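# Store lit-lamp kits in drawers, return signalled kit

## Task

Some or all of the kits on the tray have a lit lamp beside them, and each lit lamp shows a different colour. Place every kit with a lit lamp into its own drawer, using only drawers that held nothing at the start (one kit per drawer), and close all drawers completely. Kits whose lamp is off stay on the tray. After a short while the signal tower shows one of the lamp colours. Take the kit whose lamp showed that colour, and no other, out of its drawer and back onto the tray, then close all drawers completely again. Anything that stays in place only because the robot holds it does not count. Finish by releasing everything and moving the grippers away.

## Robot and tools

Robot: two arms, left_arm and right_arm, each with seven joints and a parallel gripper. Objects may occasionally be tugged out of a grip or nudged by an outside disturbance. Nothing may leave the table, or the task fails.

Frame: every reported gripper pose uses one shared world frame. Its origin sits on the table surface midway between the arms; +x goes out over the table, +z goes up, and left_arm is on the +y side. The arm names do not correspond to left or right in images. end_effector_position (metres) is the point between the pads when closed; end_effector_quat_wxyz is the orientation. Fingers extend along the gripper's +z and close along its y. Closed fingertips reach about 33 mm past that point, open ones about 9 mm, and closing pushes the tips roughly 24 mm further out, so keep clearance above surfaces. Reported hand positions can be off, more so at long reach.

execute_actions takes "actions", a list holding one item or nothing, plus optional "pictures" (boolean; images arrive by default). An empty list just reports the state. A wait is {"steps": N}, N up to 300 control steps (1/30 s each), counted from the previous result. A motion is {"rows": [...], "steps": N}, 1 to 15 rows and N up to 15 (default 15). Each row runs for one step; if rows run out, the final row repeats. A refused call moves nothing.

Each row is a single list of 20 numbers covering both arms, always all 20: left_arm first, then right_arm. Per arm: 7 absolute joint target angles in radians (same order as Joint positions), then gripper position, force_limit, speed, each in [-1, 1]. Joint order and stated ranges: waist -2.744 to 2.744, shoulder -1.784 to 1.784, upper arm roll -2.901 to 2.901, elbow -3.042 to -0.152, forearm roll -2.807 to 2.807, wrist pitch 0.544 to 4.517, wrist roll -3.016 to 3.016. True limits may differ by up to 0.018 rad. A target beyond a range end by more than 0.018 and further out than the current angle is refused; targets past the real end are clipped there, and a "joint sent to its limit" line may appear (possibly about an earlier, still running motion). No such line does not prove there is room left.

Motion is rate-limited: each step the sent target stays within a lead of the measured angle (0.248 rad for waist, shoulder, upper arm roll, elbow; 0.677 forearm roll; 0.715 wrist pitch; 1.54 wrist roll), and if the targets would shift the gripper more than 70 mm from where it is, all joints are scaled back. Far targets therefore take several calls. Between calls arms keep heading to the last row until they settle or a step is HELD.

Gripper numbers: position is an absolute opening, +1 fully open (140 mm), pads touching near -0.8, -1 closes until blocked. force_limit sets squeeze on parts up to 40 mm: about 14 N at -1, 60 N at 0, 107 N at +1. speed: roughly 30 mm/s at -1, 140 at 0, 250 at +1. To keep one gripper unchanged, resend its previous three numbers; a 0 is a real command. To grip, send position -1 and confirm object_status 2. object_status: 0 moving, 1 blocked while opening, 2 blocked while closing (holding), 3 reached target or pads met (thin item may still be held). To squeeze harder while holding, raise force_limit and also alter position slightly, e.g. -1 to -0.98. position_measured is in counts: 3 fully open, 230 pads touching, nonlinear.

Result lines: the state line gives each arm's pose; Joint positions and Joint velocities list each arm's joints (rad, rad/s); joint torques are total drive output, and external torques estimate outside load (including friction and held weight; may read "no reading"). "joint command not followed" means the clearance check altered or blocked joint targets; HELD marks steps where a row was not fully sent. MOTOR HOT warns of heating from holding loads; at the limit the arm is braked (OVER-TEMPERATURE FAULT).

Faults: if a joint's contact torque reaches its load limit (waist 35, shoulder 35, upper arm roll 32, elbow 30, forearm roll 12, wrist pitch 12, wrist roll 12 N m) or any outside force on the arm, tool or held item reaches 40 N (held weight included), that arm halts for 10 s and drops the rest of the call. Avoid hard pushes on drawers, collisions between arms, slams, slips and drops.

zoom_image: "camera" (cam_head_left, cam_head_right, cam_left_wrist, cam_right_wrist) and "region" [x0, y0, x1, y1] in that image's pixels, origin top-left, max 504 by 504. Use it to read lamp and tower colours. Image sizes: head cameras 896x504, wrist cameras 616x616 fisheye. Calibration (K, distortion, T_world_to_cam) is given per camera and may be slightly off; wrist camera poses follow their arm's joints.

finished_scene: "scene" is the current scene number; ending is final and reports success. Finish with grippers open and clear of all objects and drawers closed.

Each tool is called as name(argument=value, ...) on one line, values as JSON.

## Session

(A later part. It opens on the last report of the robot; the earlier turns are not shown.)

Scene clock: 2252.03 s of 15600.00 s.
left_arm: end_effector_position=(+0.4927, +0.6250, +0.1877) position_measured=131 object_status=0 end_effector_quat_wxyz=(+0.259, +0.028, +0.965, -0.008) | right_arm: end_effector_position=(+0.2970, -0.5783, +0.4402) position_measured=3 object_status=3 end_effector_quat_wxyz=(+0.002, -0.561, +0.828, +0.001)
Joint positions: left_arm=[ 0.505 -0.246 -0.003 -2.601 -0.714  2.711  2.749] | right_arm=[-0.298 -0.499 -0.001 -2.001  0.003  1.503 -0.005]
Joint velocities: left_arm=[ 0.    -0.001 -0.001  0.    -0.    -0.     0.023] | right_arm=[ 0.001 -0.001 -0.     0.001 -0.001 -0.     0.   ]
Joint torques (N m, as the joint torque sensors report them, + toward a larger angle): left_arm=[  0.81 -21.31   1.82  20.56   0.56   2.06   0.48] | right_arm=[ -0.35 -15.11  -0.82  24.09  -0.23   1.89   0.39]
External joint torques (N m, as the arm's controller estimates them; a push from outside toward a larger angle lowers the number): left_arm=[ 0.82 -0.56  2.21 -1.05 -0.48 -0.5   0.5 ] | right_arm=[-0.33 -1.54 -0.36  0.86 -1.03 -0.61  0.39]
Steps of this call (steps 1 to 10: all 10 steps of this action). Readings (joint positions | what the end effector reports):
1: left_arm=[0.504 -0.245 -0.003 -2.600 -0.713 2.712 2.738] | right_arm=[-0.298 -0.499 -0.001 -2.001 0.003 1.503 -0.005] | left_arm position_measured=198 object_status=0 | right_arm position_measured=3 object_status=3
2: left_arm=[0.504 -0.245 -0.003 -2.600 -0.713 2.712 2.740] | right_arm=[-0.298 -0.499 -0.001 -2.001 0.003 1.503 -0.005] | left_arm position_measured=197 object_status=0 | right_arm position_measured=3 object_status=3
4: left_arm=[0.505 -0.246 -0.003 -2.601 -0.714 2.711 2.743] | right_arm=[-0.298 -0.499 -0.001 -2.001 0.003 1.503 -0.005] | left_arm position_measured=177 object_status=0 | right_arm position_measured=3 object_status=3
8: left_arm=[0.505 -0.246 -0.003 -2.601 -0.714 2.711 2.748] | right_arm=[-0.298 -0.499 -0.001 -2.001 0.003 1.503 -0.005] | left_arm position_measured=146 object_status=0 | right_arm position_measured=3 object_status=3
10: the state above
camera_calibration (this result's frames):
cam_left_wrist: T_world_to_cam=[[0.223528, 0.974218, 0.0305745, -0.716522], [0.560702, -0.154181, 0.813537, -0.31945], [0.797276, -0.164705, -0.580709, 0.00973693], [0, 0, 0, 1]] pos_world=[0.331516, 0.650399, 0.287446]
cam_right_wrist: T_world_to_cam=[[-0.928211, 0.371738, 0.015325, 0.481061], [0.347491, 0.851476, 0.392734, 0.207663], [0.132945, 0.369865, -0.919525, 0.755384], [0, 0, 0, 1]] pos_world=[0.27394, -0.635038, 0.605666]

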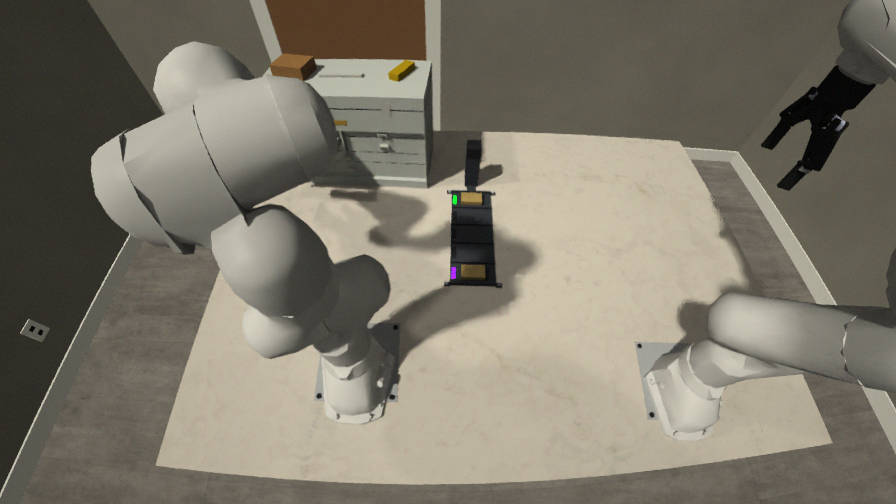

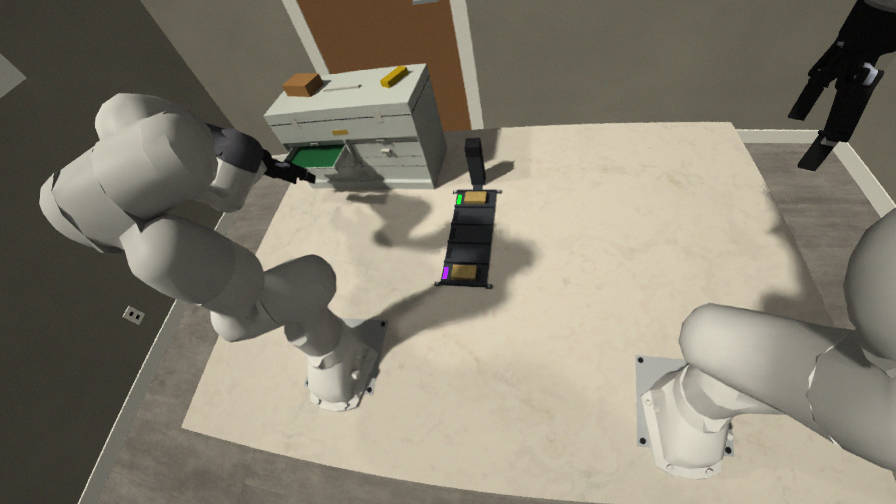

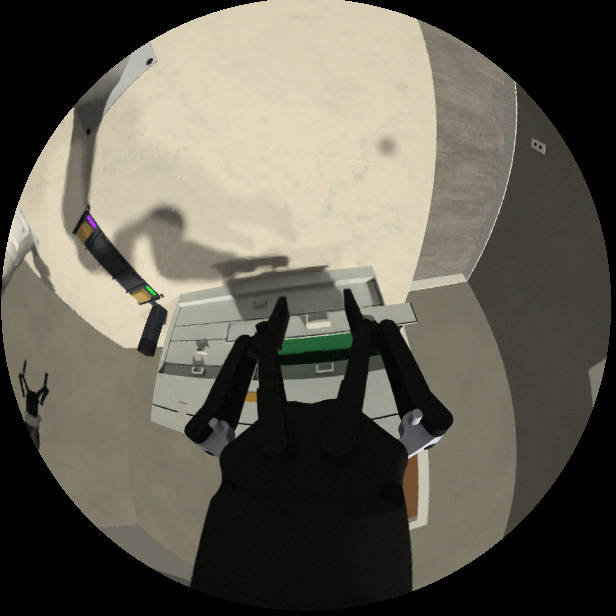

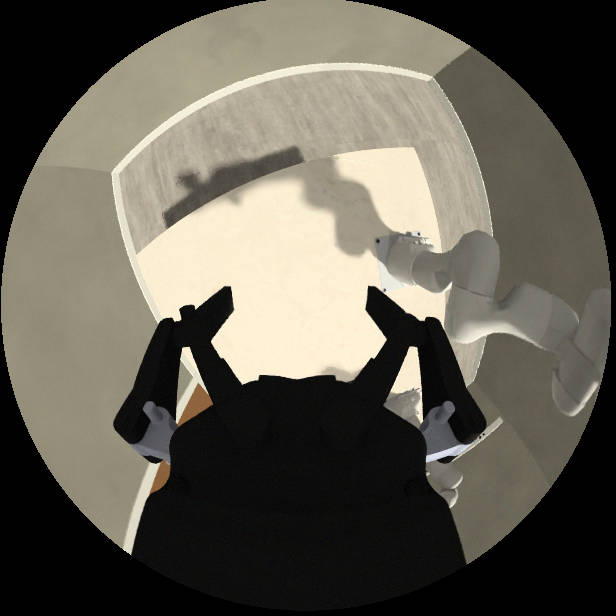

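execute_actions(actions=[{"rows":[[0.555,-0.34,0,-2.68,-0.735,2.675,2.81,0.25,0,0,-0.3,-0.5,0,-2.0,0,1.5,0,1,0,0],[0.555,-0.34,0,-2.68,-0.735,2.675,2.81,0.25,0,0,-0.3,-0.5,0,-2.0,0,1.5,0,1,0,0],[0.555,-0.34,0,-2.68,-0.735,2.675,2.81,0.25,0,0,-0.3,-0.5,0,-2.0,0,1.5,0,1,0,0],[0.555,-0.34,0,-2.68,-0.735,2.675,2.81,0.25,0,0,-0.3,-0.5,0,-2.0,0,1.5,0,1,0,0],[0.555,-0.34,0,-2.68,-0.735,2.675,2.81,0.25,0,0,-0.3,-0.5,0,-2.0,0,1.5,0,1,0,0],[0.555,-0.34,0,-2.68,-0.735,2.675,2.81,0.25,0,0,-0.3,-0.5,0,-2.0,0,1.5,0,1,0,0],[0.555,-0.34,0,-2.68,-0.735,2.675,2.81,0.25,0,0,-0.3,-0.5,0,-2.0,0,1.5,0,1,0,0],[0.555,-0.34,0,-2.68,-0.735,2.675,2.81,0.25,0,0,-0.3,-0.5,0,-2.0,0,1.5,0,1,0,0],[0.3,-0.42,0,-2.45,-0.3,2.1,2.0,0.25,0,0,-0.3,-0.5,0,-2.0,0,1.5,0,1,0,0]],"steps":15}], pictures=false)

execute_actions(actions=[{"rows":[[0.3,-0.42,0,-2.45,-0.3,2.1,2.0,0.25,0,0,-0.3,-0.5,0,-2.0,0,1.5,0,1,0,0]],"steps":15}], pictures=false)

execute_actions(actions=[{"rows":[[-0.545,-0.3,0,-2.4,0,2.1,1.078,0.25,0,0,-0.3,-0.5,0,-2.0,0,1.5,0,1,0,0]],"steps":15}], pictures=false)

execute_actions(actions=[{"steps":30}], pictures=false)

execute_actions(actions=[{"rows":[[-0.545,0.143,0,-1.939,0,2.082,1.078,0.25,0,0,-0.3,-0.5,0,-2.0,0,1.5,0,1,0,0]],"steps":15}], pictures=false)

execute_actions(actions=[{"steps":20}])

Scene clock: 2279.57 s of 15600.00 s.
left_arm: end_effector_position=(+0.5033, +0.5313, +0.2517) position_measured=98 object_status=3 end_effector_quat_wxyz=(+0.226, +0.121, +0.965, -0.054) | right_arm: end_effector_position=(+0.2970, -0.5783, +0.4402) position_measured=3 object_status=3 end_effector_quat_wxyz=(+0.002, -0.561, +0.828, +0.001)
Joint positions: left_arm=[ 0.391 -0.385  0.006 -2.529 -0.497  2.429  2.565] | right_arm=[-0.298 -0.499 -0.001 -2.001  0.003  1.503 -0.005]
Joint velocities: left_arm=[-0.704 -0.276 -0.071  0.657  1.026 -1.244 -1.215] | right_arm=[-0.     0.001 -0.001  0.001 -0.    -0.001  0.   ]
Joint torques (N m, as the joint torque sensors report them, + toward a larger angle): left_arm=[  0.4  -16.51   1.51  19.74   1.7    1.75  -0.49] | right_arm=[ -0.31 -15.1   -1.    24.12  -0.22   1.87   0.4 ]
External joint torques (N m, as the arm's controller estimates them; a push from outside toward a larger angle lowers the number): left_arm=[-2.94 -0.83 -0.85  0.97  1.32 -0.76 -0.48] | right_arm=[-0.37 -1.65 -0.66  0.96 -1.03 -0.63  0.4 ]
Steps of this call (steps 1 to 15: the robot went on to your last target; steps 16 to 90: nothing new was sent; then 24.03 s passed at rest; steps 91 to 105: all 15 steps of this action). Readings (joint positions | what the end effector reports):
91: left_arm=[0.514 -0.265 -0.006 -2.620 -0.717 2.705 2.761] | right_arm=[-0.298 -0.499 -0.001 -2.001 0.003 1.503 -0.005] | left_arm position_measured=129 object_status=0 | right_arm position_measured=3 object_status=3
92: left_arm=[0.526 -0.290 -0.005 -2.642 -0.721 2.699 2.765] | right_arm=[-0.298 -0.499 -0.001 -2.001 0.003 1.503 -0.005] | left_arm position_measured=122 object_status=0 | right_arm position_measured=3 object_status=3
94: left_arm=[0.543 -0.320 -0.001 -2.664 -0.726 2.693 2.773] | right_arm=[-0.298 -0.499 -0.001 -2.001 0.003 1.503 -0.005] | left_arm position_measured=107 object_status=0 | right_arm position_measured=3 object_status=3
98: left_arm=[0.551 -0.336 -0.000 -2.675 -0.730 2.686 2.784] | right_arm=[-0.298 -0.499 -0.001 -2.001 0.003 1.503 -0.005] | left_arm position_measured=98 object_status=0 | right_arm position_measured=3 object_status=3
105: the state above

Scene clock: 2280.07 s of 15600.00 s.
left_arm: end_effector_position=(+0.4570, +0.4647, +0.2586) position_measured=98 object_status=3 end_effector_quat_wxyz=(+0.096, +0.041, +0.989, -0.102) | right_arm: end_effector_position=(+0.2970, -0.5783, +0.4402) position_measured=3 object_status=3 end_effector_quat_wxyz=(+0.002, -0.561, +0.828, +0.001)
Joint positions: left_arm=[ 0.303 -0.421 -0.003 -2.452 -0.306  2.122  2.118] | right_arm=[-0.298 -0.499 -0.001 -2.001  0.003  1.503 -0.005]
Joint velocities: left_arm=[ 0.    -0.001  0.    -0.001  0.028 -0.106 -0.367] | right_arm=[ 0.001 -0.001  0.001  0.002  0.001  0.001 -0.   ]
Joint torques (N m, as the joint torque sensors report them, + toward a larger angle): left_arm=[ -1.1  -16.28   1.49  24.57   1.4    2.    -0.36] | right_arm=[ -0.66 -15.14  -0.76  24.07  -0.2    1.89   0.34]
External joint torques (N m, as the arm's controller estimates them; a push from outside toward a larger angle lowers the number): left_arm=[-1.09  0.97  1.77  0.34  0.89 -0.53 -0.35] | right_arm=[-0.72 -1.45 -0.42  0.75 -1.02 -0.63  0.34]
Steps of this call (steps 1 to 15: all 15 steps of this action). Readings (joint positions | what the end effector reports):
1: left_arm=[0.367 -0.394 0.004 -2.507 -0.460 2.383 2.519] | right_arm=[-0.298 -0.499 -0.001 -2.001 0.003 1.503 -0.005] | left_arm position_measured=98 object_status=3 | right_arm position_measured=3 object_status=3
2: left_arm=[0.346 -0.403 0.002 -2.488 -0.424 2.336 2.468] | right_arm=[-0.298 -0.499 -0.001 -2.001 0.003 1.503 -0.005] | left_arm position_measured=98 object_status=3 | right_arm position_measured=3 object_status=3
4: left_arm=[0.317 -0.416 -0.002 -2.462 -0.372 2.261 2.378] | right_arm=[-0.298 -0.499 -0.001 -2.001 0.003 1.503 -0.005] | left_arm position_measured=98 object_status=3 | right_arm position_measured=3 object_status=3
8: left_arm=[0.303 -0.421 -0.003 -2.452 -0.326 2.175 2.246] | right_arm=[-0.298 -0.499 -0.001 -2.001 0.003 1.503 -0.005] | left_arm position_measured=98 object_status=3 | right_arm position_measured=3 object_status=3
15: the state above

Scene clock: 2280.57 s of 15600.00 s.
left_arm: end_effector_position=(+0.4016, +0.1712, +0.2190) position_measured=98 object_status=3 end_effector_quat_wxyz=(+0.002, +0.141, +0.990, -0.006) | right_arm: end_effector_position=(+0.2970, -0.5783, +0.4402) position_measured=3 object_status=3 end_effector_quat_wxyz=(+0.002, -0.561, +0.828, +0.001)
Joint positions: left_arm=[-0.509 -0.301 -0.009 -2.401 -0.015  2.108  1.358] | right_arm=[-0.298 -0.499 -0.001 -2.001  0.003  1.503 -0.005]
Joint velocities: left_arm=[-0.644  0.001 -0.084  0.004  0.093 -0.02  -0.906] | right_arm=[-0.    -0.    -0.001 -0.001  0.001  0.001 -0.   ]
Joint torques (N m, as the joint torque sensors report them, + toward a larger angle): left_arm=[  8.28 -19.5   11.34  23.27   1.95   1.85  -0.5 ] | right_arm=[ -0.88 -15.15  -0.94  24.17  -0.17   1.86   0.4 ]
External joint torques (N m, as the arm's controller estimates them; a push from outside toward a larger angle lowers the number): left_arm=[-2.73  1.52  0.    0.34  1.   -0.49 -0.52] | right_arm=[-0.89 -1.66 -0.53  1.   -0.98 -0.64  0.4 ]
Steps of this call (steps 1 to 15: all 15 steps of this action). Readings (joint positions | what the end effector reports):
1: left_arm=[0.250 -0.400 0.019 -2.436 -0.240 2.120 2.018] | right_arm=[-0.298 -0.499 -0.001 -2.001 0.003 1.503 -0.005] | left_arm position_measured=98 object_status=3 | right_arm position_measured=3 object_status=3
2: left_arm=[0.186 -0.370 0.022 -2.420 -0.186 2.120 1.929] | right_arm=[-0.298 -0.499 -0.001 -2.001 0.003 1.503 -0.005] | left_arm position_measured=98 object_status=3 | right_arm position_measured=3 object_status=3
4: left_arm=[0.059 -0.332 0.014 -2.411 -0.122 2.117 1.794] | right_arm=[-0.298 -0.499 -0.001 -2.001 0.003 1.503 -0.005] | left_arm position_measured=98 object_status=3 | right_arm position_measured=3 object_status=3
8: left_arm=[-0.177 -0.305 0.004 -2.406 -0.058 2.112 1.601] | right_arm=[-0.298 -0.499 -0.001 -2.001 0.003 1.503 -0.005] | left_arm position_measured=98 object_status=3 | right_arm position_measured=3 object_status=3
15: the state above

Scene clock: 2281.57 s of 15600.00 s.
left_arm: end_effector_position=(+0.3958, +0.1637, +0.2187) position_measured=98 object_status=3 end_effector_quat_wxyz=(+0.002, +0.027, +1.000, -0.002) | right_arm: end_effector_position=(+0.2970, -0.5783, +0.4402) position_measured=3 object_status=3 end_effector_quat_wxyz=(+0.002, -0.561, +0.828, +0.001)
Joint positions: left_arm=[-0.542 -0.301 -0.003 -2.401 -0.003  2.104  1.095] | right_arm=[-0.298 -0.499 -0.001 -2.001  0.003  1.503 -0.005]
Joint velocities: left_arm=[ 0.001 -0.     0.    -0.    -0.001 -0.001 -0.034] | right_arm=[ 0.001 -0.     0.002 -0.     0.     0.001  0.001]
Joint torques (N m, as the joint torque sensors report them, + toward a larger angle): left_arm=[ -2.44 -20.11   2.49  23.46   1.62   1.96  -0.34] | right_arm=[ -0.54 -15.51  -0.74  23.98  -0.17   1.83   0.36]
External joint torques (N m, as the arm's controller estimates them; a push from outside toward a larger angle lowers the number): left_arm=[-2.42  0.74  2.77 -0.19  0.93 -0.48 -0.34] | right_arm=[-0.61 -1.94 -0.42  0.79 -0.99 -0.67  0.36]
Steps of this call (steps 1 to 30: the robot went on to your last target). Readings (joint positions | what the end effector reports):
1: left_arm=[-0.526 -0.301 -0.011 -2.401 -0.012 2.108 1.330] | right_arm=[-0.298 -0.499 -0.001 -2.001 0.003 1.503 -0.005] | left_arm position_measured=98 object_status=3 | right_arm position_measured=3 object_status=3
2: left_arm=[-0.534 -0.301 -0.011 -2.401 -0.010 2.107 1.304] | right_arm=[-0.298 -0.499 -0.001 -2.001 0.003 1.503 -0.005] | left_arm position_measured=98 object_status=3 | right_arm position_measured=3 object_status=3
4: left_arm=[-0.541 -0.301 -0.009 -2.401 -0.007 2.106 1.261] | right_arm=[-0.298 -0.499 -0.001 -2.001 0.003 1.503 -0.005] | left_arm position_measured=98 object_status=3 | right_arm position_measured=3 object_status=3
8: left_arm=[-0.542 -0.301 -0.004 -2.401 -0.004 2.105 1.198] | right_arm=[-0.298 -0.499 -0.001 -2.001 0.003 1.503 -0.005] | left_arm position_measured=98 object_status=3 | right_arm position_measured=3 object_status=3
30: the state above

Scene clock: 2282.07 s of 15600.00 s.
left_arm: end_effector_position=(+0.5185, +0.0919, +0.1985) position_measured=98 object_status=3 end_effector_quat_wxyz=(+0.000, +0.023, +1.000, -0.001) | right_arm: end_effector_position=(+0.2970, -0.5783, +0.4402) position_measured=3 object_status=3 end_effector_quat_wxyz=(+0.002, -0.561, +0.828, +0.001)
Joint positions: left_arm=[-0.542  0.142 -0.002 -1.943 -0.002  2.087  1.087] | right_arm=[-0.298 -0.499 -0.001 -2.001  0.003  1.503 -0.005]
Joint velocities: left_arm=[ 0.002  0.001 -0.     0.044 -0.001 -0.    -0.008] | right_arm=[-0.    -0.     0.001  0.001  0.001  0.     0.001]
Joint torques (N m, as the joint torque sensors report them, + toward a larger angle): left_arm=[ -2.5  -35.7    1.24  22.84   1.55   1.88  -0.23] | right_arm=[ -0.77 -15.38  -0.88  23.85  -0.15   1.91   0.41]
External joint torques (N m, as the arm's controller estimates them; a push from outside toward a larger angle lowers the number): left_arm=[-2.62 -0.23  1.   -0.18  0.86 -0.43 -0.23] | right_arm=[-0.78 -1.83 -0.47  0.65 -0.95 -0.59  0.41]
Steps of this call (steps 1 to 15: all 15 steps of this action). Readings (joint positions | what the end effector reports):
1: left_arm=[-0.542 -0.254 -0.002 -2.344 -0.003 2.088 1.094] | right_arm=[-0.298 -0.499 -0.001 -2.001 0.003 1.503 -0.005] | left_arm position_measured=98 object_status=3 | right_arm position_measured=3 object_status=3
2: left_arm=[-0.542 -0.184 -0.002 -2.268 -0.003 2.089 1.093] | right_arm=[-0.298 -0.499 -0.001 -2.001 0.003 1.503 -0.005] | left_arm position_measured=98 object_status=3 | right_arm position_measured=3 object_status=3
4: left_arm=[-0.542 -0.047 -0.002 -2.122 -0.003 2.088 1.092] | right_arm=[-0.298 -0.499 -0.001 -2.001 0.003 1.503 -0.005] | left_arm position_measured=98 object_status=3 | right_arm position_measured=3 object_status=3
8: left_arm=[-0.542 0.116 -0.002 -1.976 -0.002 2.088 1.089] | right_arm=[-0.298 -0.499 -0.001 -2.001 0.003 1.503 -0.005] | left_arm position_measured=98 object_status=3 | right_arm position_measured=3 object_status=3
15: the state above

Scene clock: 2282.73 s of 15600.00 s.
left_arm: end_effector_position=(+0.5193, +0.0914, +0.1996) position_measured=98 object_status=3 end_effector_quat_wxyz=(+0.001, +0.022, +1.000, -0.002) | right_arm: end_effector_position=(+0.2970, -0.5783, +0.4402) position_measured=3 object_status=3 end_effector_quat_wxyz=(+0.002, -0.561, +0.828, +0.001)
Joint positions: left_arm=[-0.542  0.142 -0.002 -1.941 -0.002  2.086  1.085] | right_arm=[-0.298 -0.499 -0.001 -2.001  0.003  1.503 -0.005]
Joint velocities: left_arm=[-0.    -0.002 -0.     0.001 -0.001  0.     0.   ] | right_arm=[-0.     0.001 -0.002 -0.001  0.001 -0.     0.002]
Joint torques (N m, as the joint torque sensors report them, + toward a larger angle): left_arm=[ -2.14 -35.55   1.56  24.19   1.5    1.99  -0.23] | right_arm=[ -0.54 -15.02  -0.58  23.75  -0.21   1.83   0.42]
External joint torques (N m, as the arm's controller estimates them; a push from outside toward a larger angle lowers the number): left_arm=[-2.01  0.89  1.56  0.37  0.8  -0.46 -0.23] | right_arm=[-0.53 -1.71 -0.14  0.73 -1.01 -0.65  0.42]
Steps of this call (steps 1 to 15: the robot went on to your last target; steps 16 to 20: nothing new was sent). Readings (joint positions | what the end effector reports):
1: left_arm=[-0.542 0.142 -0.002 -1.942 -0.002 2.087 1.087] | right_arm=[-0.298 -0.499 -0.001 -2.001 0.003 1.503 -0.005] | left_arm position_measured=98 object_status=3 | right_arm position_measured=3 object_status=3
2: left_arm=[-0.542 0.142 -0.002 -1.941 -0.002 2.087 1.086] | right_arm=[-0.298 -0.499 -0.001 -2.001 0.003 1.503 -0.005] | left_arm position_measured=98 object_status=3 | right_arm position_measured=3 object_status=3
4: left_arm=[-0.542 0.142 -0.002 -1.941 -0.002 2.087 1.086] | right_arm=[-0.298 -0.499 -0.001 -2.001 0.003 1.503 -0.005] | left_arm position_measured=98 object_status=3 | right_arm position_measured=3 object_status=3
8: left_arm=[-0.542 0.142 -0.002 -1.941 -0.002 2.086 1.086] | right_arm=[-0.298 -0.499 -0.001 -2.001 0.003 1.503 -0.005] | left_arm position_measured=98 object_status=3 | right_arm position_measured=3 object_status=3
20: the state above
All arms were judged still, so your last target was given up. Only a new action makes them travel on or press farther. Fingers that are still opening or closing keep moving.
camera_calibration (this result's frames):
cam_left_wrist: T_world_to_cam=[[0.201424, 0.97772, -0.0590992, -0.17397], [0.892961, -0.158497, 0.421306, -0.520151], [0.402552, -0.137635, -0.904991, 0.174743], [0, 0, 0, 1]] pos_world=[0.429173, 0.111702, 0.367003]
cam_right_wrist: T_world_to_cam=[[-0.928211, 0.371738, 0.0153249, 0.481061], [0.347491, 0.851476, 0.392734, 0.207662], [0.132945, 0.369865, -0.919525, 0.755384], [0, 0, 0, 1]] pos_world=[0.27394, -0.635038, 0.605666]

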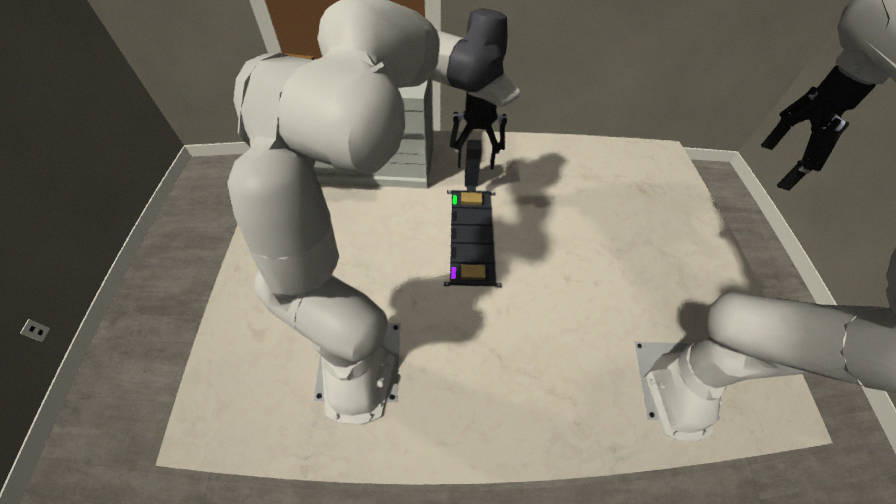

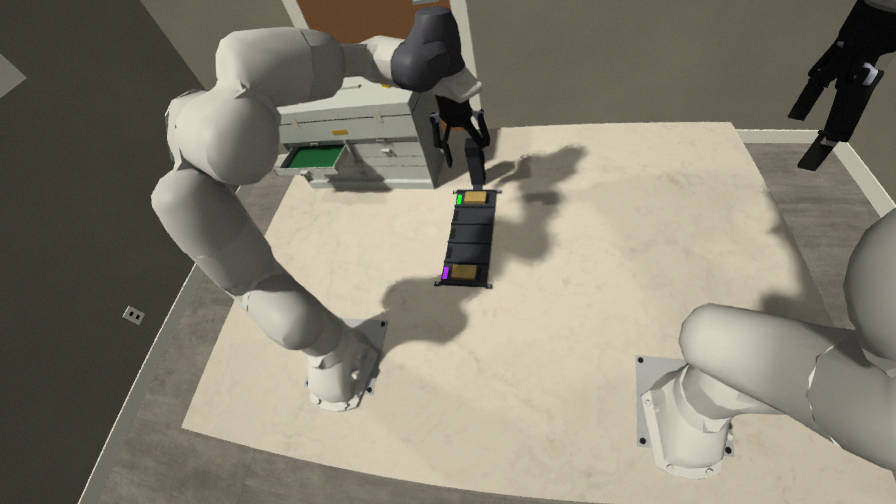

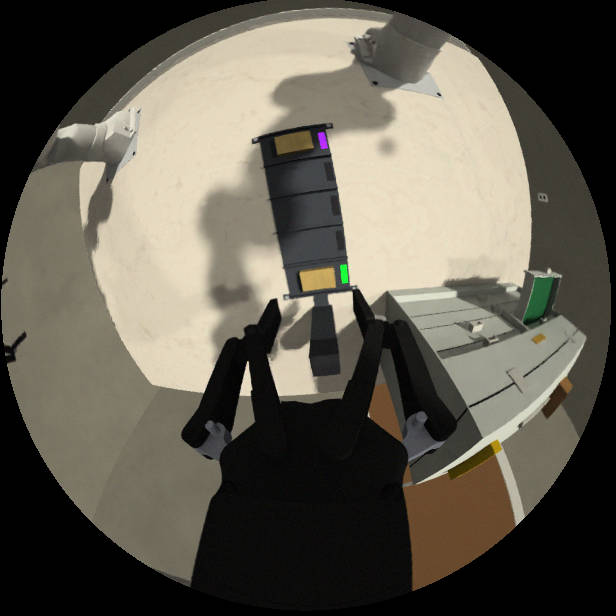

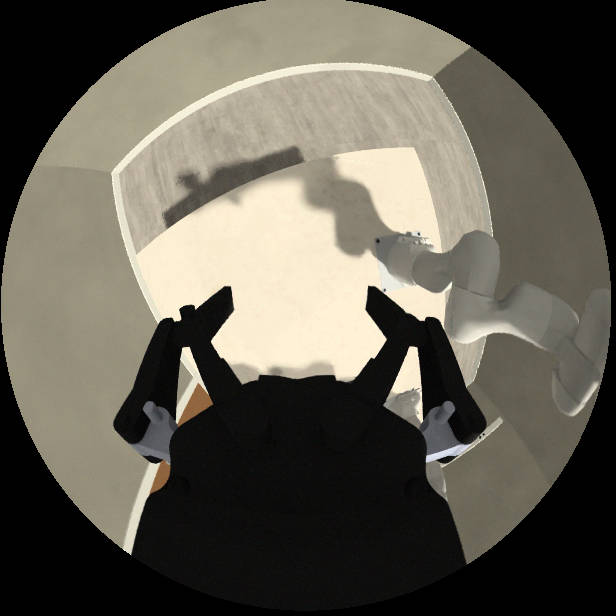

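execute_actions(actions=[{"rows":[[-0.541,0.212,0,-2.008,0,2.22,1.078,0.25,0,0,-0.3,-0.5,0,-2.0,0,1.5,0,1,0,0],[-0.541,0.212,0,-2.008,0,2.22,1.078,0.25,0,0,-0.3,-0.5,0,-2.0,0,1.5,0,1,0,0],[-0.541,0.212,0,-2.008,0,2.22,1.078,0.25,0,0,-0.3,-0.5,0,-2.0,0,1.5,0,1,0,0],[-0.541,0.212,0,-2.008,0,2.22,1.078,0.25,0,0,-0.3,-0.5,0,-2.0,0,1.5,0,1,0,0],[-0.541,0.212,0,-2.008,0,2.22,1.078,0.25,0,0,-0.3,-0.5,0,-2.0,0,1.5,0,1,0,0],[-0.541,0.212,0,-2.008,0,2.22,1.078,0.25,0,0,-0.3,-0.5,0,-2.0,0,1.5,0,1,0,0],[-0.541,0.2985,0,-2.0565,0,2.36,1.078,0.25,0,0,-0.3,-0.5,0,-2.0,0,1.5,0,1,0,0]],"steps":15}], pictures=false)

execute_actions(actions=[{"steps":15}])

zoom_image(camera="cam_left_wrist", region=[180, 200, 430, 400])

Scene clock: 2295.00 s of 15600.00 s.
left_arm: end_effector_position=(+0.5073, +0.0985, +0.0728) position_measured=98 object_status=3 end_effector_quat_wxyz=(-0.018, +0.021, +1.000, +0.009) | right_arm: end_effector_position=(+0.2970, -0.5783, +0.4402) position_measured=3 object_status=3 end_effector_quat_wxyz=(+0.002, -0.561, +0.828, +0.001)
Joint positions: left_arm=[-0.543  0.303 -0.002 -2.06  -0.002  2.323  1.085] | right_arm=[-0.298 -0.499 -0.001 -2.001  0.003  1.503 -0.005]
Joint velocities: left_arm=[-0.001 -0.015 -0.002  0.011  0.001  0.197  0.001] | right_arm=[ 0.     0.    -0.001  0.001  0.001  0.001  0.001]
Joint torques (N m, as the joint torque sensors report them, + toward a larger angle): left_arm=[  0.38 -41.23   1.79  23.     1.37   3.17  -0.27] | right_arm=[ -0.46 -15.28  -1.24  23.94  -0.18   1.82   0.37]
External joint torques (N m, as the arm's controller estimates them; a push from outside toward a larger angle lowers the number): left_arm=[ 0.55 -1.16  1.68  1.09  0.8   0.8  -0.27] | right_arm=[-0.39 -1.74 -0.71  0.73 -0.98 -0.68  0.37]
Steps of this call (steps 1 to 90: nothing new was sent; then 8.77 s passed at rest; steps 91 to 105: all 15 steps of this action). Readings (joint positions | what the end effector reports):
91: left_arm=[-0.543 0.147 -0.002 -1.949 -0.002 2.110 1.085] | right_arm=[-0.298 -0.499 -0.001 -2.001 0.003 1.503 -0.005] | left_arm position_measured=98 object_status=3 | right_arm position_measured=3 object_status=3
92: left_arm=[-0.543 0.160 -0.002 -1.963 -0.002 2.131 1.085] | right_arm=[-0.298 -0.499 -0.001 -2.001 0.003 1.503 -0.005] | left_arm position_measured=98 object_status=3 | right_arm position_measured=3 object_status=3
94: left_arm=[-0.543 0.191 -0.002 -1.989 -0.002 2.158 1.085] | right_arm=[-0.298 -0.499 -0.001 -2.001 0.003 1.503 -0.005] | left_arm position_measured=98 object_status=3 | right_arm position_measured=3 object_status=3
98: left_arm=[-0.543 0.244 -0.002 -2.023 -0.002 2.235 1.085] | right_arm=[-0.298 -0.499 -0.001 -2.001 0.003 1.503 -0.005] | left_arm position_measured=98 object_status=3 | right_arm position_measured=3 object_status=3
105: the state above

Scene clock: 2295.50 s of 15600.00 s.
left_arm: end_effector_position=(+0.5175, +0.0926, +0.0779) position_measured=98 object_status=3 end_effector_quat_wxyz=(-0.002, +0.021, +1.000, -0.000) | right_arm: end_effector_position=(+0.2970, -0.5783, +0.4402) position_measured=3 object_status=3 end_effector_quat_wxyz=(+0.002, -0.561, +0.828, +0.001)
Joint positions: left_arm=[-0.543  0.3   -0.002 -2.058 -0.002  2.354  1.085] | right_arm=[-0.298 -0.499 -0.001 -2.001  0.003  1.503 -0.005]
Joint velocities: left_arm=[ 0.002  0.001  0.001  0.    -0.002  0.009 -0.   ] | right_arm=[-0.001 -0.001 -0.001 -0.002 -0.001 -0.001 -0.   ]
Joint torques (N m, as the joint torque sensors report them, + toward a larger angle): left_arm=[  0.53 -40.08   2.54  21.71   1.27   3.26  -0.28] | right_arm=[ -0.74 -15.54  -0.5   24.1   -0.2    1.87   0.41]
External joint torques (N m, as the arm's controller estimates them; a push from outside toward a larger angle lowers the number): left_arm=[ 0.5  -0.99  2.26  0.2   0.71  0.84 -0.28] | right_arm=[-0.71 -2.01 -0.04  0.96 -0.99 -0.62  0.41]
Steps of this call (steps 1 to 15: the robot went on to your last target). Readings (joint positions | what the end effector reports):
1: left_arm=[-0.543 0.302 -0.002 -2.059 -0.002 2.329 1.085] | right_arm=[-0.298 -0.499 -0.001 -2.001 0.003 1.503 -0.005] | left_arm position_measured=98 object_status=3 | right_arm position_measured=3 object_status=3
2: left_arm=[-0.543 0.302 -0.002 -2.059 -0.002 2.334 1.085] | right_arm=[-0.298 -0.499 -0.001 -2.001 0.003 1.503 -0.005] | left_arm position_measured=98 object_status=3 | right_arm position_measured=3 object_status=3
4: left_arm=[-0.543 0.301 -0.002 -2.058 -0.002 2.341 1.085] | right_arm=[-0.298 -0.499 -0.001 -2.001 0.003 1.503 -0.005] | left_arm position_measured=98 object_status=3 | right_arm position_measured=3 object_status=3
8: left_arm=[-0.543 0.300 -0.002 -2.058 -0.002 2.349 1.085] | right_arm=[-0.298 -0.499 -0.001 -2.001 0.003 1.503 -0.005] | left_arm position_measured=98 object_status=3 | right_arm position_measured=3 object_status=3
15: the state above
camera_calibration (this result's frames):
cam_left_wrist: T_world_to_cam=[[0.200347, 0.978083, -0.0566925, -0.181613], [0.895501, -0.159344, 0.415557, -0.467934], [0.397415, -0.134024, -0.907799, 0.0680596], [0, 0, 0, 1]] pos_world=[0.428373, 0.112192, 0.245941]
cam_right_wrist: T_world_to_cam=[[-0.928211, 0.371738, 0.0153249, 0.48106], [0.34749, 0.851476, 0.392734, 0.207662], [0.132945, 0.369865, -0.919525, 0.755384], [0, 0, 0, 1]] pos_world=[0.27394, -0.635038, 0.605666]

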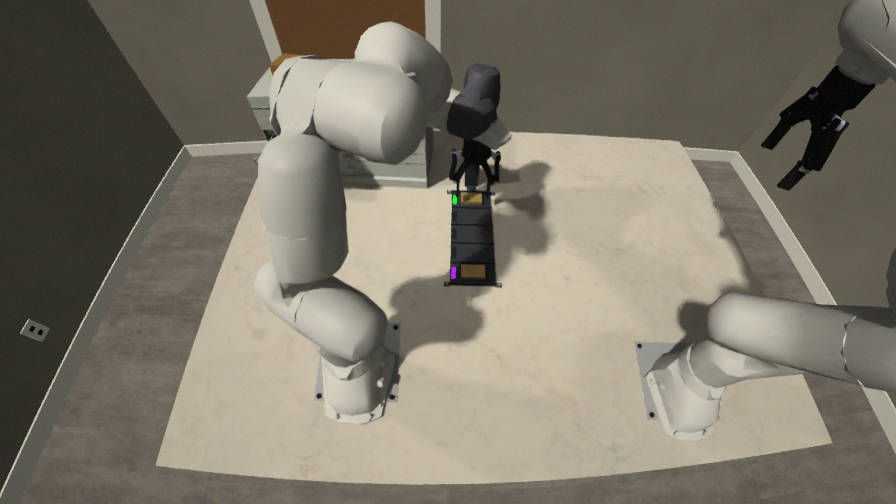

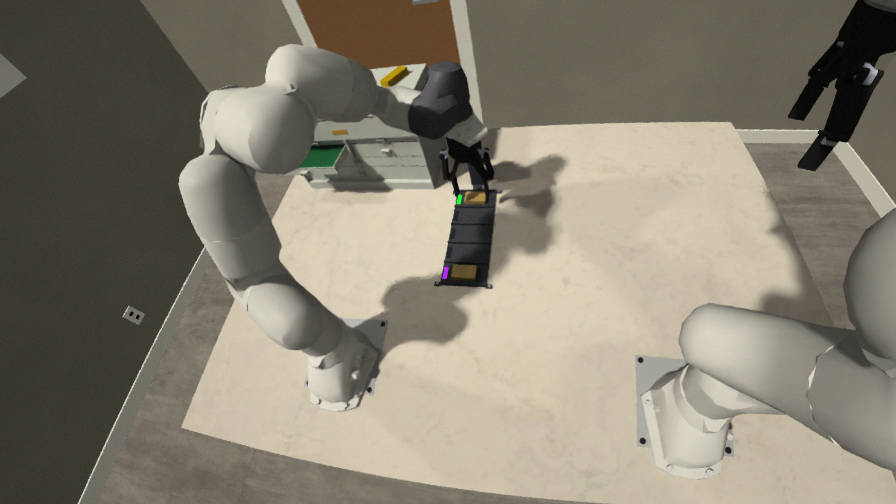

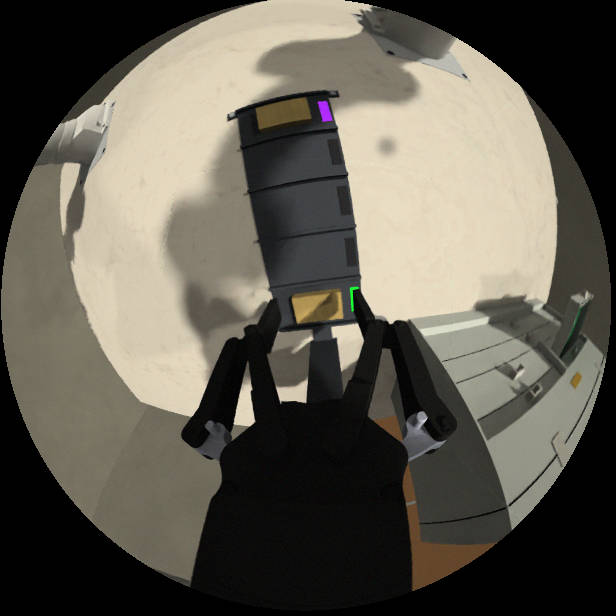

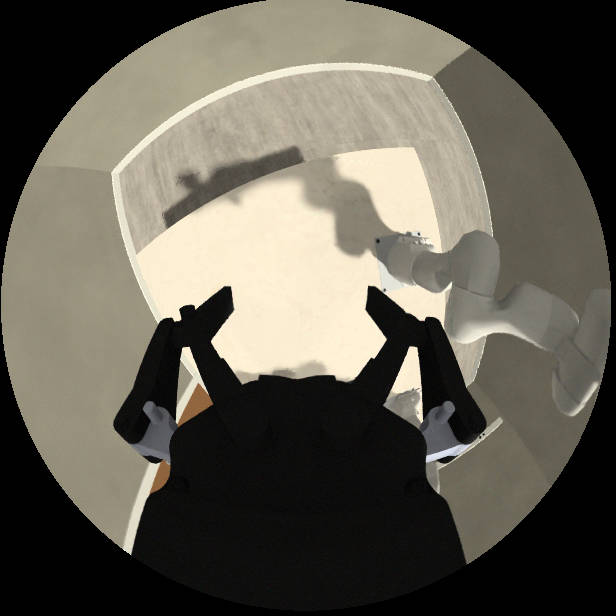

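Region (180, 200, 430, 400) of cam_left_wrist's 616x616 image, scaled by 2.016, with more detail than that image has; it fills the top 403 rows of this view, and the rest is white.

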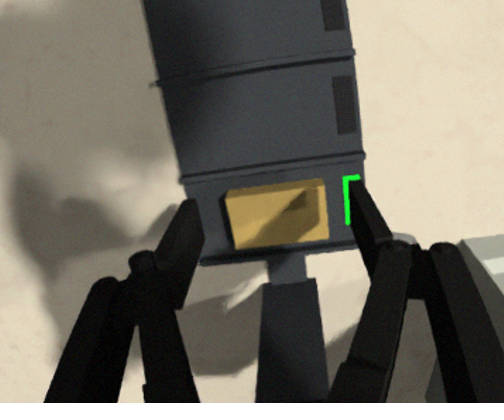

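execute_actions(actions=[{"rows":[[-0.529,0.305,0,-2.042,0,2.352,1.09,0.25,0,0,-0.3,-0.5,0,-2.0,0,1.5,0,1,0,0],[-0.529,0.305,0,-2.042,0,2.36,1.09,0.25,0,0,-0.3,-0.5,0,-2.0,0,1.5,0,1,0,0],[-0.529,0.305,0,-2.042,0,2.37,1.09,0.25,0,0,-0.3,-0.5,0,-2.0,0,1.5,0,1,0,0],[-0.529,0.32,0,-2.045,0,2.39,1.09,0.25,0,0,-0.3,-0.5,0,-2.0,0,1.5,0,1,0,0],[-0.529,0.32,0,-2.045,0,2.40,1.09,0.25,0,0,-0.3,-0.5,0,-2.0,0,1.5,0,1,0,0],[-0.529,0.335,0,-2.049,0,2.41,1.09,0.25,0,0,-0.3,-0.5,0,-2.0,0,1.5,0,1,0,0],[-0.529,0.335,0,-2.049,0,2.42,1.09,0.25,0,0,-0.3,-0.5,0,-2.0,0,1.5,0,1,0,0],[-0.529,0.35,0,-2.052,0,2.43,1.09,0.25,0,0,-0.3,-0.5,0,-2.0,0,1.5,0,1,0,0],[-0.529,0.35,0,-2.052,0,2.436,1.09,0.25,0,0,-0.3,-0.5,0,-2.0,0,1.5,0,1,0,0],[-0.529,0.363,0,-2.054,0,2.436,1.09,0.25,0,0,-0.3,-0.5,0,-2.0,0,1.5,0,1,0,0],[-0.529,0.363,0,-2.054,0,2.436,1.09,0.25,0,0,-0.3,-0.5,0,-2.0,0,1.5,0,1,0,0],[-0.529,0.374,0,-2.0557,0,2.436,1.09,0.25,0,0,-0.3,-0.5,0,-2.0,0,1.5,0,1,0,0]],"steps":15}], pictures=false)

execute_actions(actions=[{"steps":15}])

Scene clock: 2317.13 s of 15600.00 s.
left_arm: end_effector_position=(+0.5237, +0.0968, +0.0429) position_measured=98 object_status=3 end_effector_quat_wxyz=(-0.003, +0.015, +1.000, +0.000) | right_arm: end_effector_position=(+0.2970, -0.5783, +0.4402) position_measured=3 object_status=3 end_effector_quat_wxyz=(+0.002, -0.561, +0.828, +0.001)
Joint positions: left_arm=[-0.531  0.371 -0.001 -2.055 -0.002  2.421  1.085] | right_arm=[-0.298 -0.499 -0.001 -2.001  0.003  1.503 -0.005]
Joint velocities: left_arm=[-0.     0.081 -0.001 -0.026 -0.001  0.054 -0.   ] | right_arm=[-0.     0.001  0.     0.    -0.    -0.     0.002]
Joint torques (N m, as the joint torque sensors report them, + toward a larger angle): left_arm=[  0.59 -42.97   1.1   21.92   1.33   3.42   0.42] | right_arm=[ -0.83 -15.32  -0.96  24.3   -0.21   1.89   0.39]
External joint torques (N m, as the arm's controller estimates them; a push from outside toward a larger angle lowers the number): left_arm=[ 0.7   1.11  0.88 -0.9   0.78  0.67  0.42] | right_arm=[-0.85 -1.88 -0.56  1.17 -1.02 -0.6   0.39]
Steps of this call (steps 1 to 15: the robot went on to your last target; steps 16 to 90: nothing new was sent; then 18.13 s passed at rest; steps 91 to 105: all 15 steps of this action). Readings (joint positions | what the end effector reports):
91: left_arm=[-0.541 0.301 -0.002 -2.055 -0.002 2.355 1.085] | right_arm=[-0.298 -0.499 -0.001 -2.001 0.003 1.503 -0.005] | left_arm position_measured=98 object_status=3 | right_arm position_measured=3 object_status=3
92: left_arm=[-0.539 0.303 -0.002 -2.051 -0.002 2.355 1.085] | right_arm=[-0.298 -0.499 -0.001 -2.001 0.003 1.503 -0.005] | left_arm position_measured=98 object_status=3 | right_arm position_measured=3 object_status=3
94: left_arm=[-0.534 0.305 -0.002 -2.046 -0.002 2.362 1.085] | right_arm=[-0.298 -0.499 -0.001 -2.001 0.003 1.503 -0.005] | left_arm position_measured=98 object_status=3 | right_arm position_measured=3 object_status=3
98: left_arm=[-0.531 0.326 -0.001 -2.046 -0.002 2.391 1.085] | right_arm=[-0.298 -0.499 -0.001 -2.001 0.003 1.503 -0.005] | left_arm position_measured=98 object_status=3 | right_arm position_measured=3 object_status=3
105: the state above

Scene clock: 2317.63 s of 15600.00 s.
left_arm: end_effector_position=(+0.5254, +0.0958, +0.0417) position_measured=98 object_status=3 end_effector_quat_wxyz=(+0.000, +0.015, +1.000, -0.001) | right_arm: end_effector_position=(+0.2970, -0.5783, +0.4402) position_measured=3 object_status=3 end_effector_quat_wxyz=(+0.002, -0.561, +0.828, +0.001)
Joint positions: left_arm=[-0.531  0.374 -0.001 -2.056 -0.002  2.431  1.085] | right_arm=[-0.298 -0.499 -0.001 -2.001  0.003  1.503 -0.005]
Joint velocities: left_arm=[-0.001 -0.001 -0.     0.    -0.001  0.004  0.001] | right_arm=[ 0.    -0.001 -0.     0.001 -0.     0.001 -0.   ]
Joint torques (N m, as the joint torque sensors report them, + toward a larger angle): left_arm=[  1.46 -40.86   1.85  20.55   1.27   3.2    0.37] | right_arm=[ -0.69 -15.88  -0.84  24.26  -0.17   1.9    0.36]
External joint torques (N m, as the arm's controller estimates them; a push from outside toward a larger angle lowers the number): left_arm=[ 1.49 -0.14  1.56 -0.26  0.74  0.75  0.37] | right_arm=[-0.7  -2.33 -0.42  1.08 -0.97 -0.6   0.36]
Steps of this call (steps 1 to 15: the robot went on to your last target). Readings (joint positions | what the end effector reports):
1: left_arm=[-0.531 0.373 -0.001 -2.056 -0.002 2.423 1.085] | right_arm=[-0.298 -0.499 -0.001 -2.001 0.003 1.503 -0.005] | left_arm position_measured=98 object_status=3 | right_arm position_measured=3 object_status=3
2: left_arm=[-0.531 0.374 -0.001 -2.056 -0.002 2.424 1.085] | right_arm=[-0.298 -0.499 -0.001 -2.001 0.003 1.503 -0.005] | left_arm position_measured=98 object_status=3 | right_arm position_measured=3 object_status=3
4: left_arm=[-0.531 0.374 -0.001 -2.056 -0.002 2.426 1.085] | right_arm=[-0.298 -0.499 -0.001 -2.001 0.003 1.503 -0.005] | left_arm position_measured=98 object_status=3 | right_arm position_measured=3 object_status=3
8: left_arm=[-0.531 0.374 -0.001 -2.056 -0.002 2.429 1.085] | right_arm=[-0.298 -0.499 -0.001 -2.001 0.003 1.503 -0.005] | left_arm position_measured=98 object_status=3 | right_arm position_measured=3 object_status=3
15: the state above
camera_calibration (this result's frames):
cam_left_wrist: T_world_to_cam=[[0.189282, 0.9802, -0.0581455, -0.182758], [0.89549, -0.148025, 0.419745, -0.46074], [0.402827, -0.131519, -0.905778, 0.0293345], [0, 0, 0, 1]] pos_world=[0.435365, 0.114796, 0.209337]
cam_right_wrist: T_world_to_cam=[[-0.928211, 0.371738, 0.015325, 0.48106], [0.34749, 0.851476, 0.392734, 0.207662], [0.132945, 0.369865, -0.919525, 0.755384], [0, 0, 0, 1]] pos_world=[0.27394, -0.635038, 0.605666]

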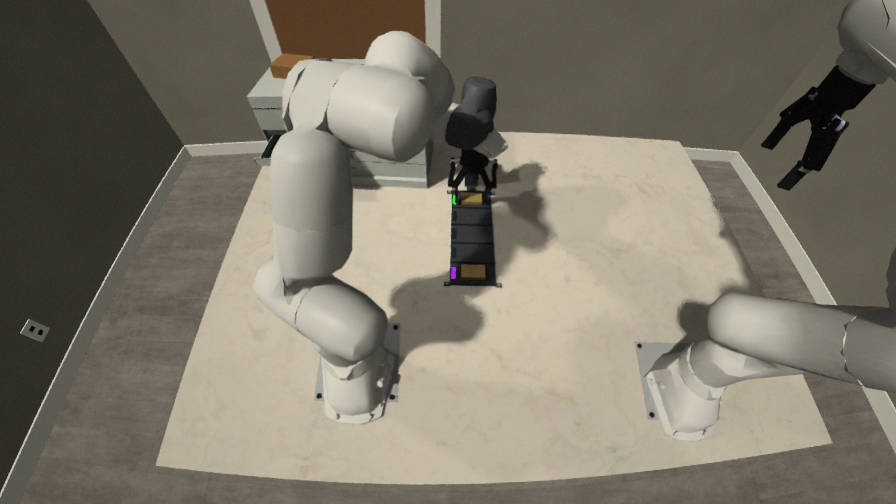

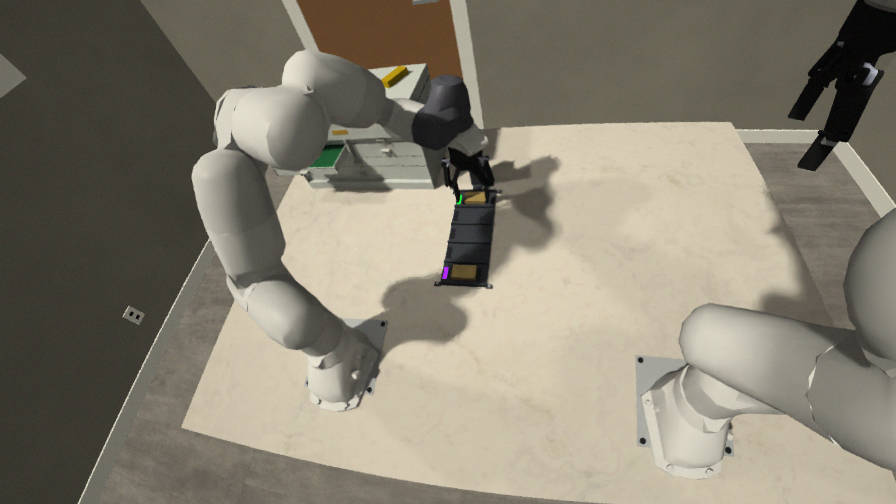

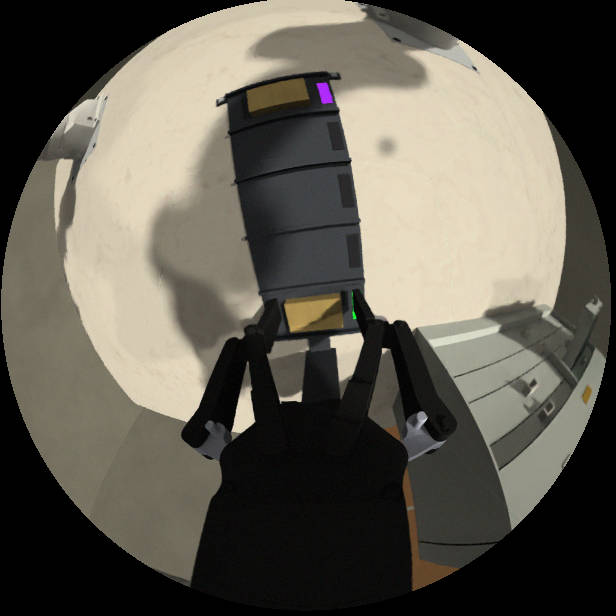

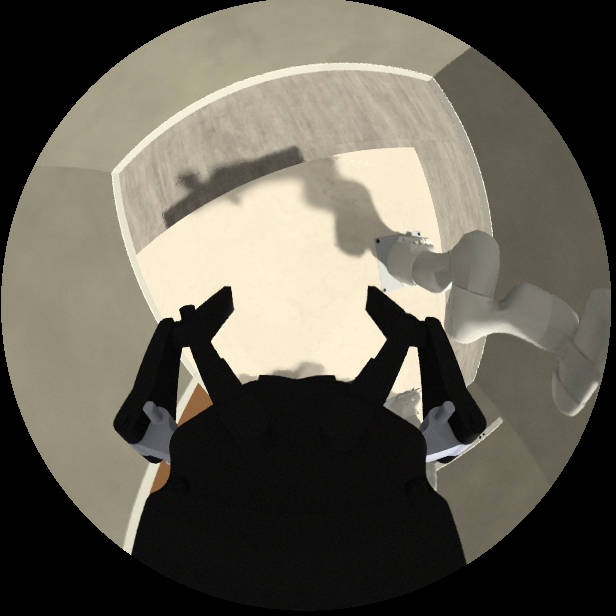

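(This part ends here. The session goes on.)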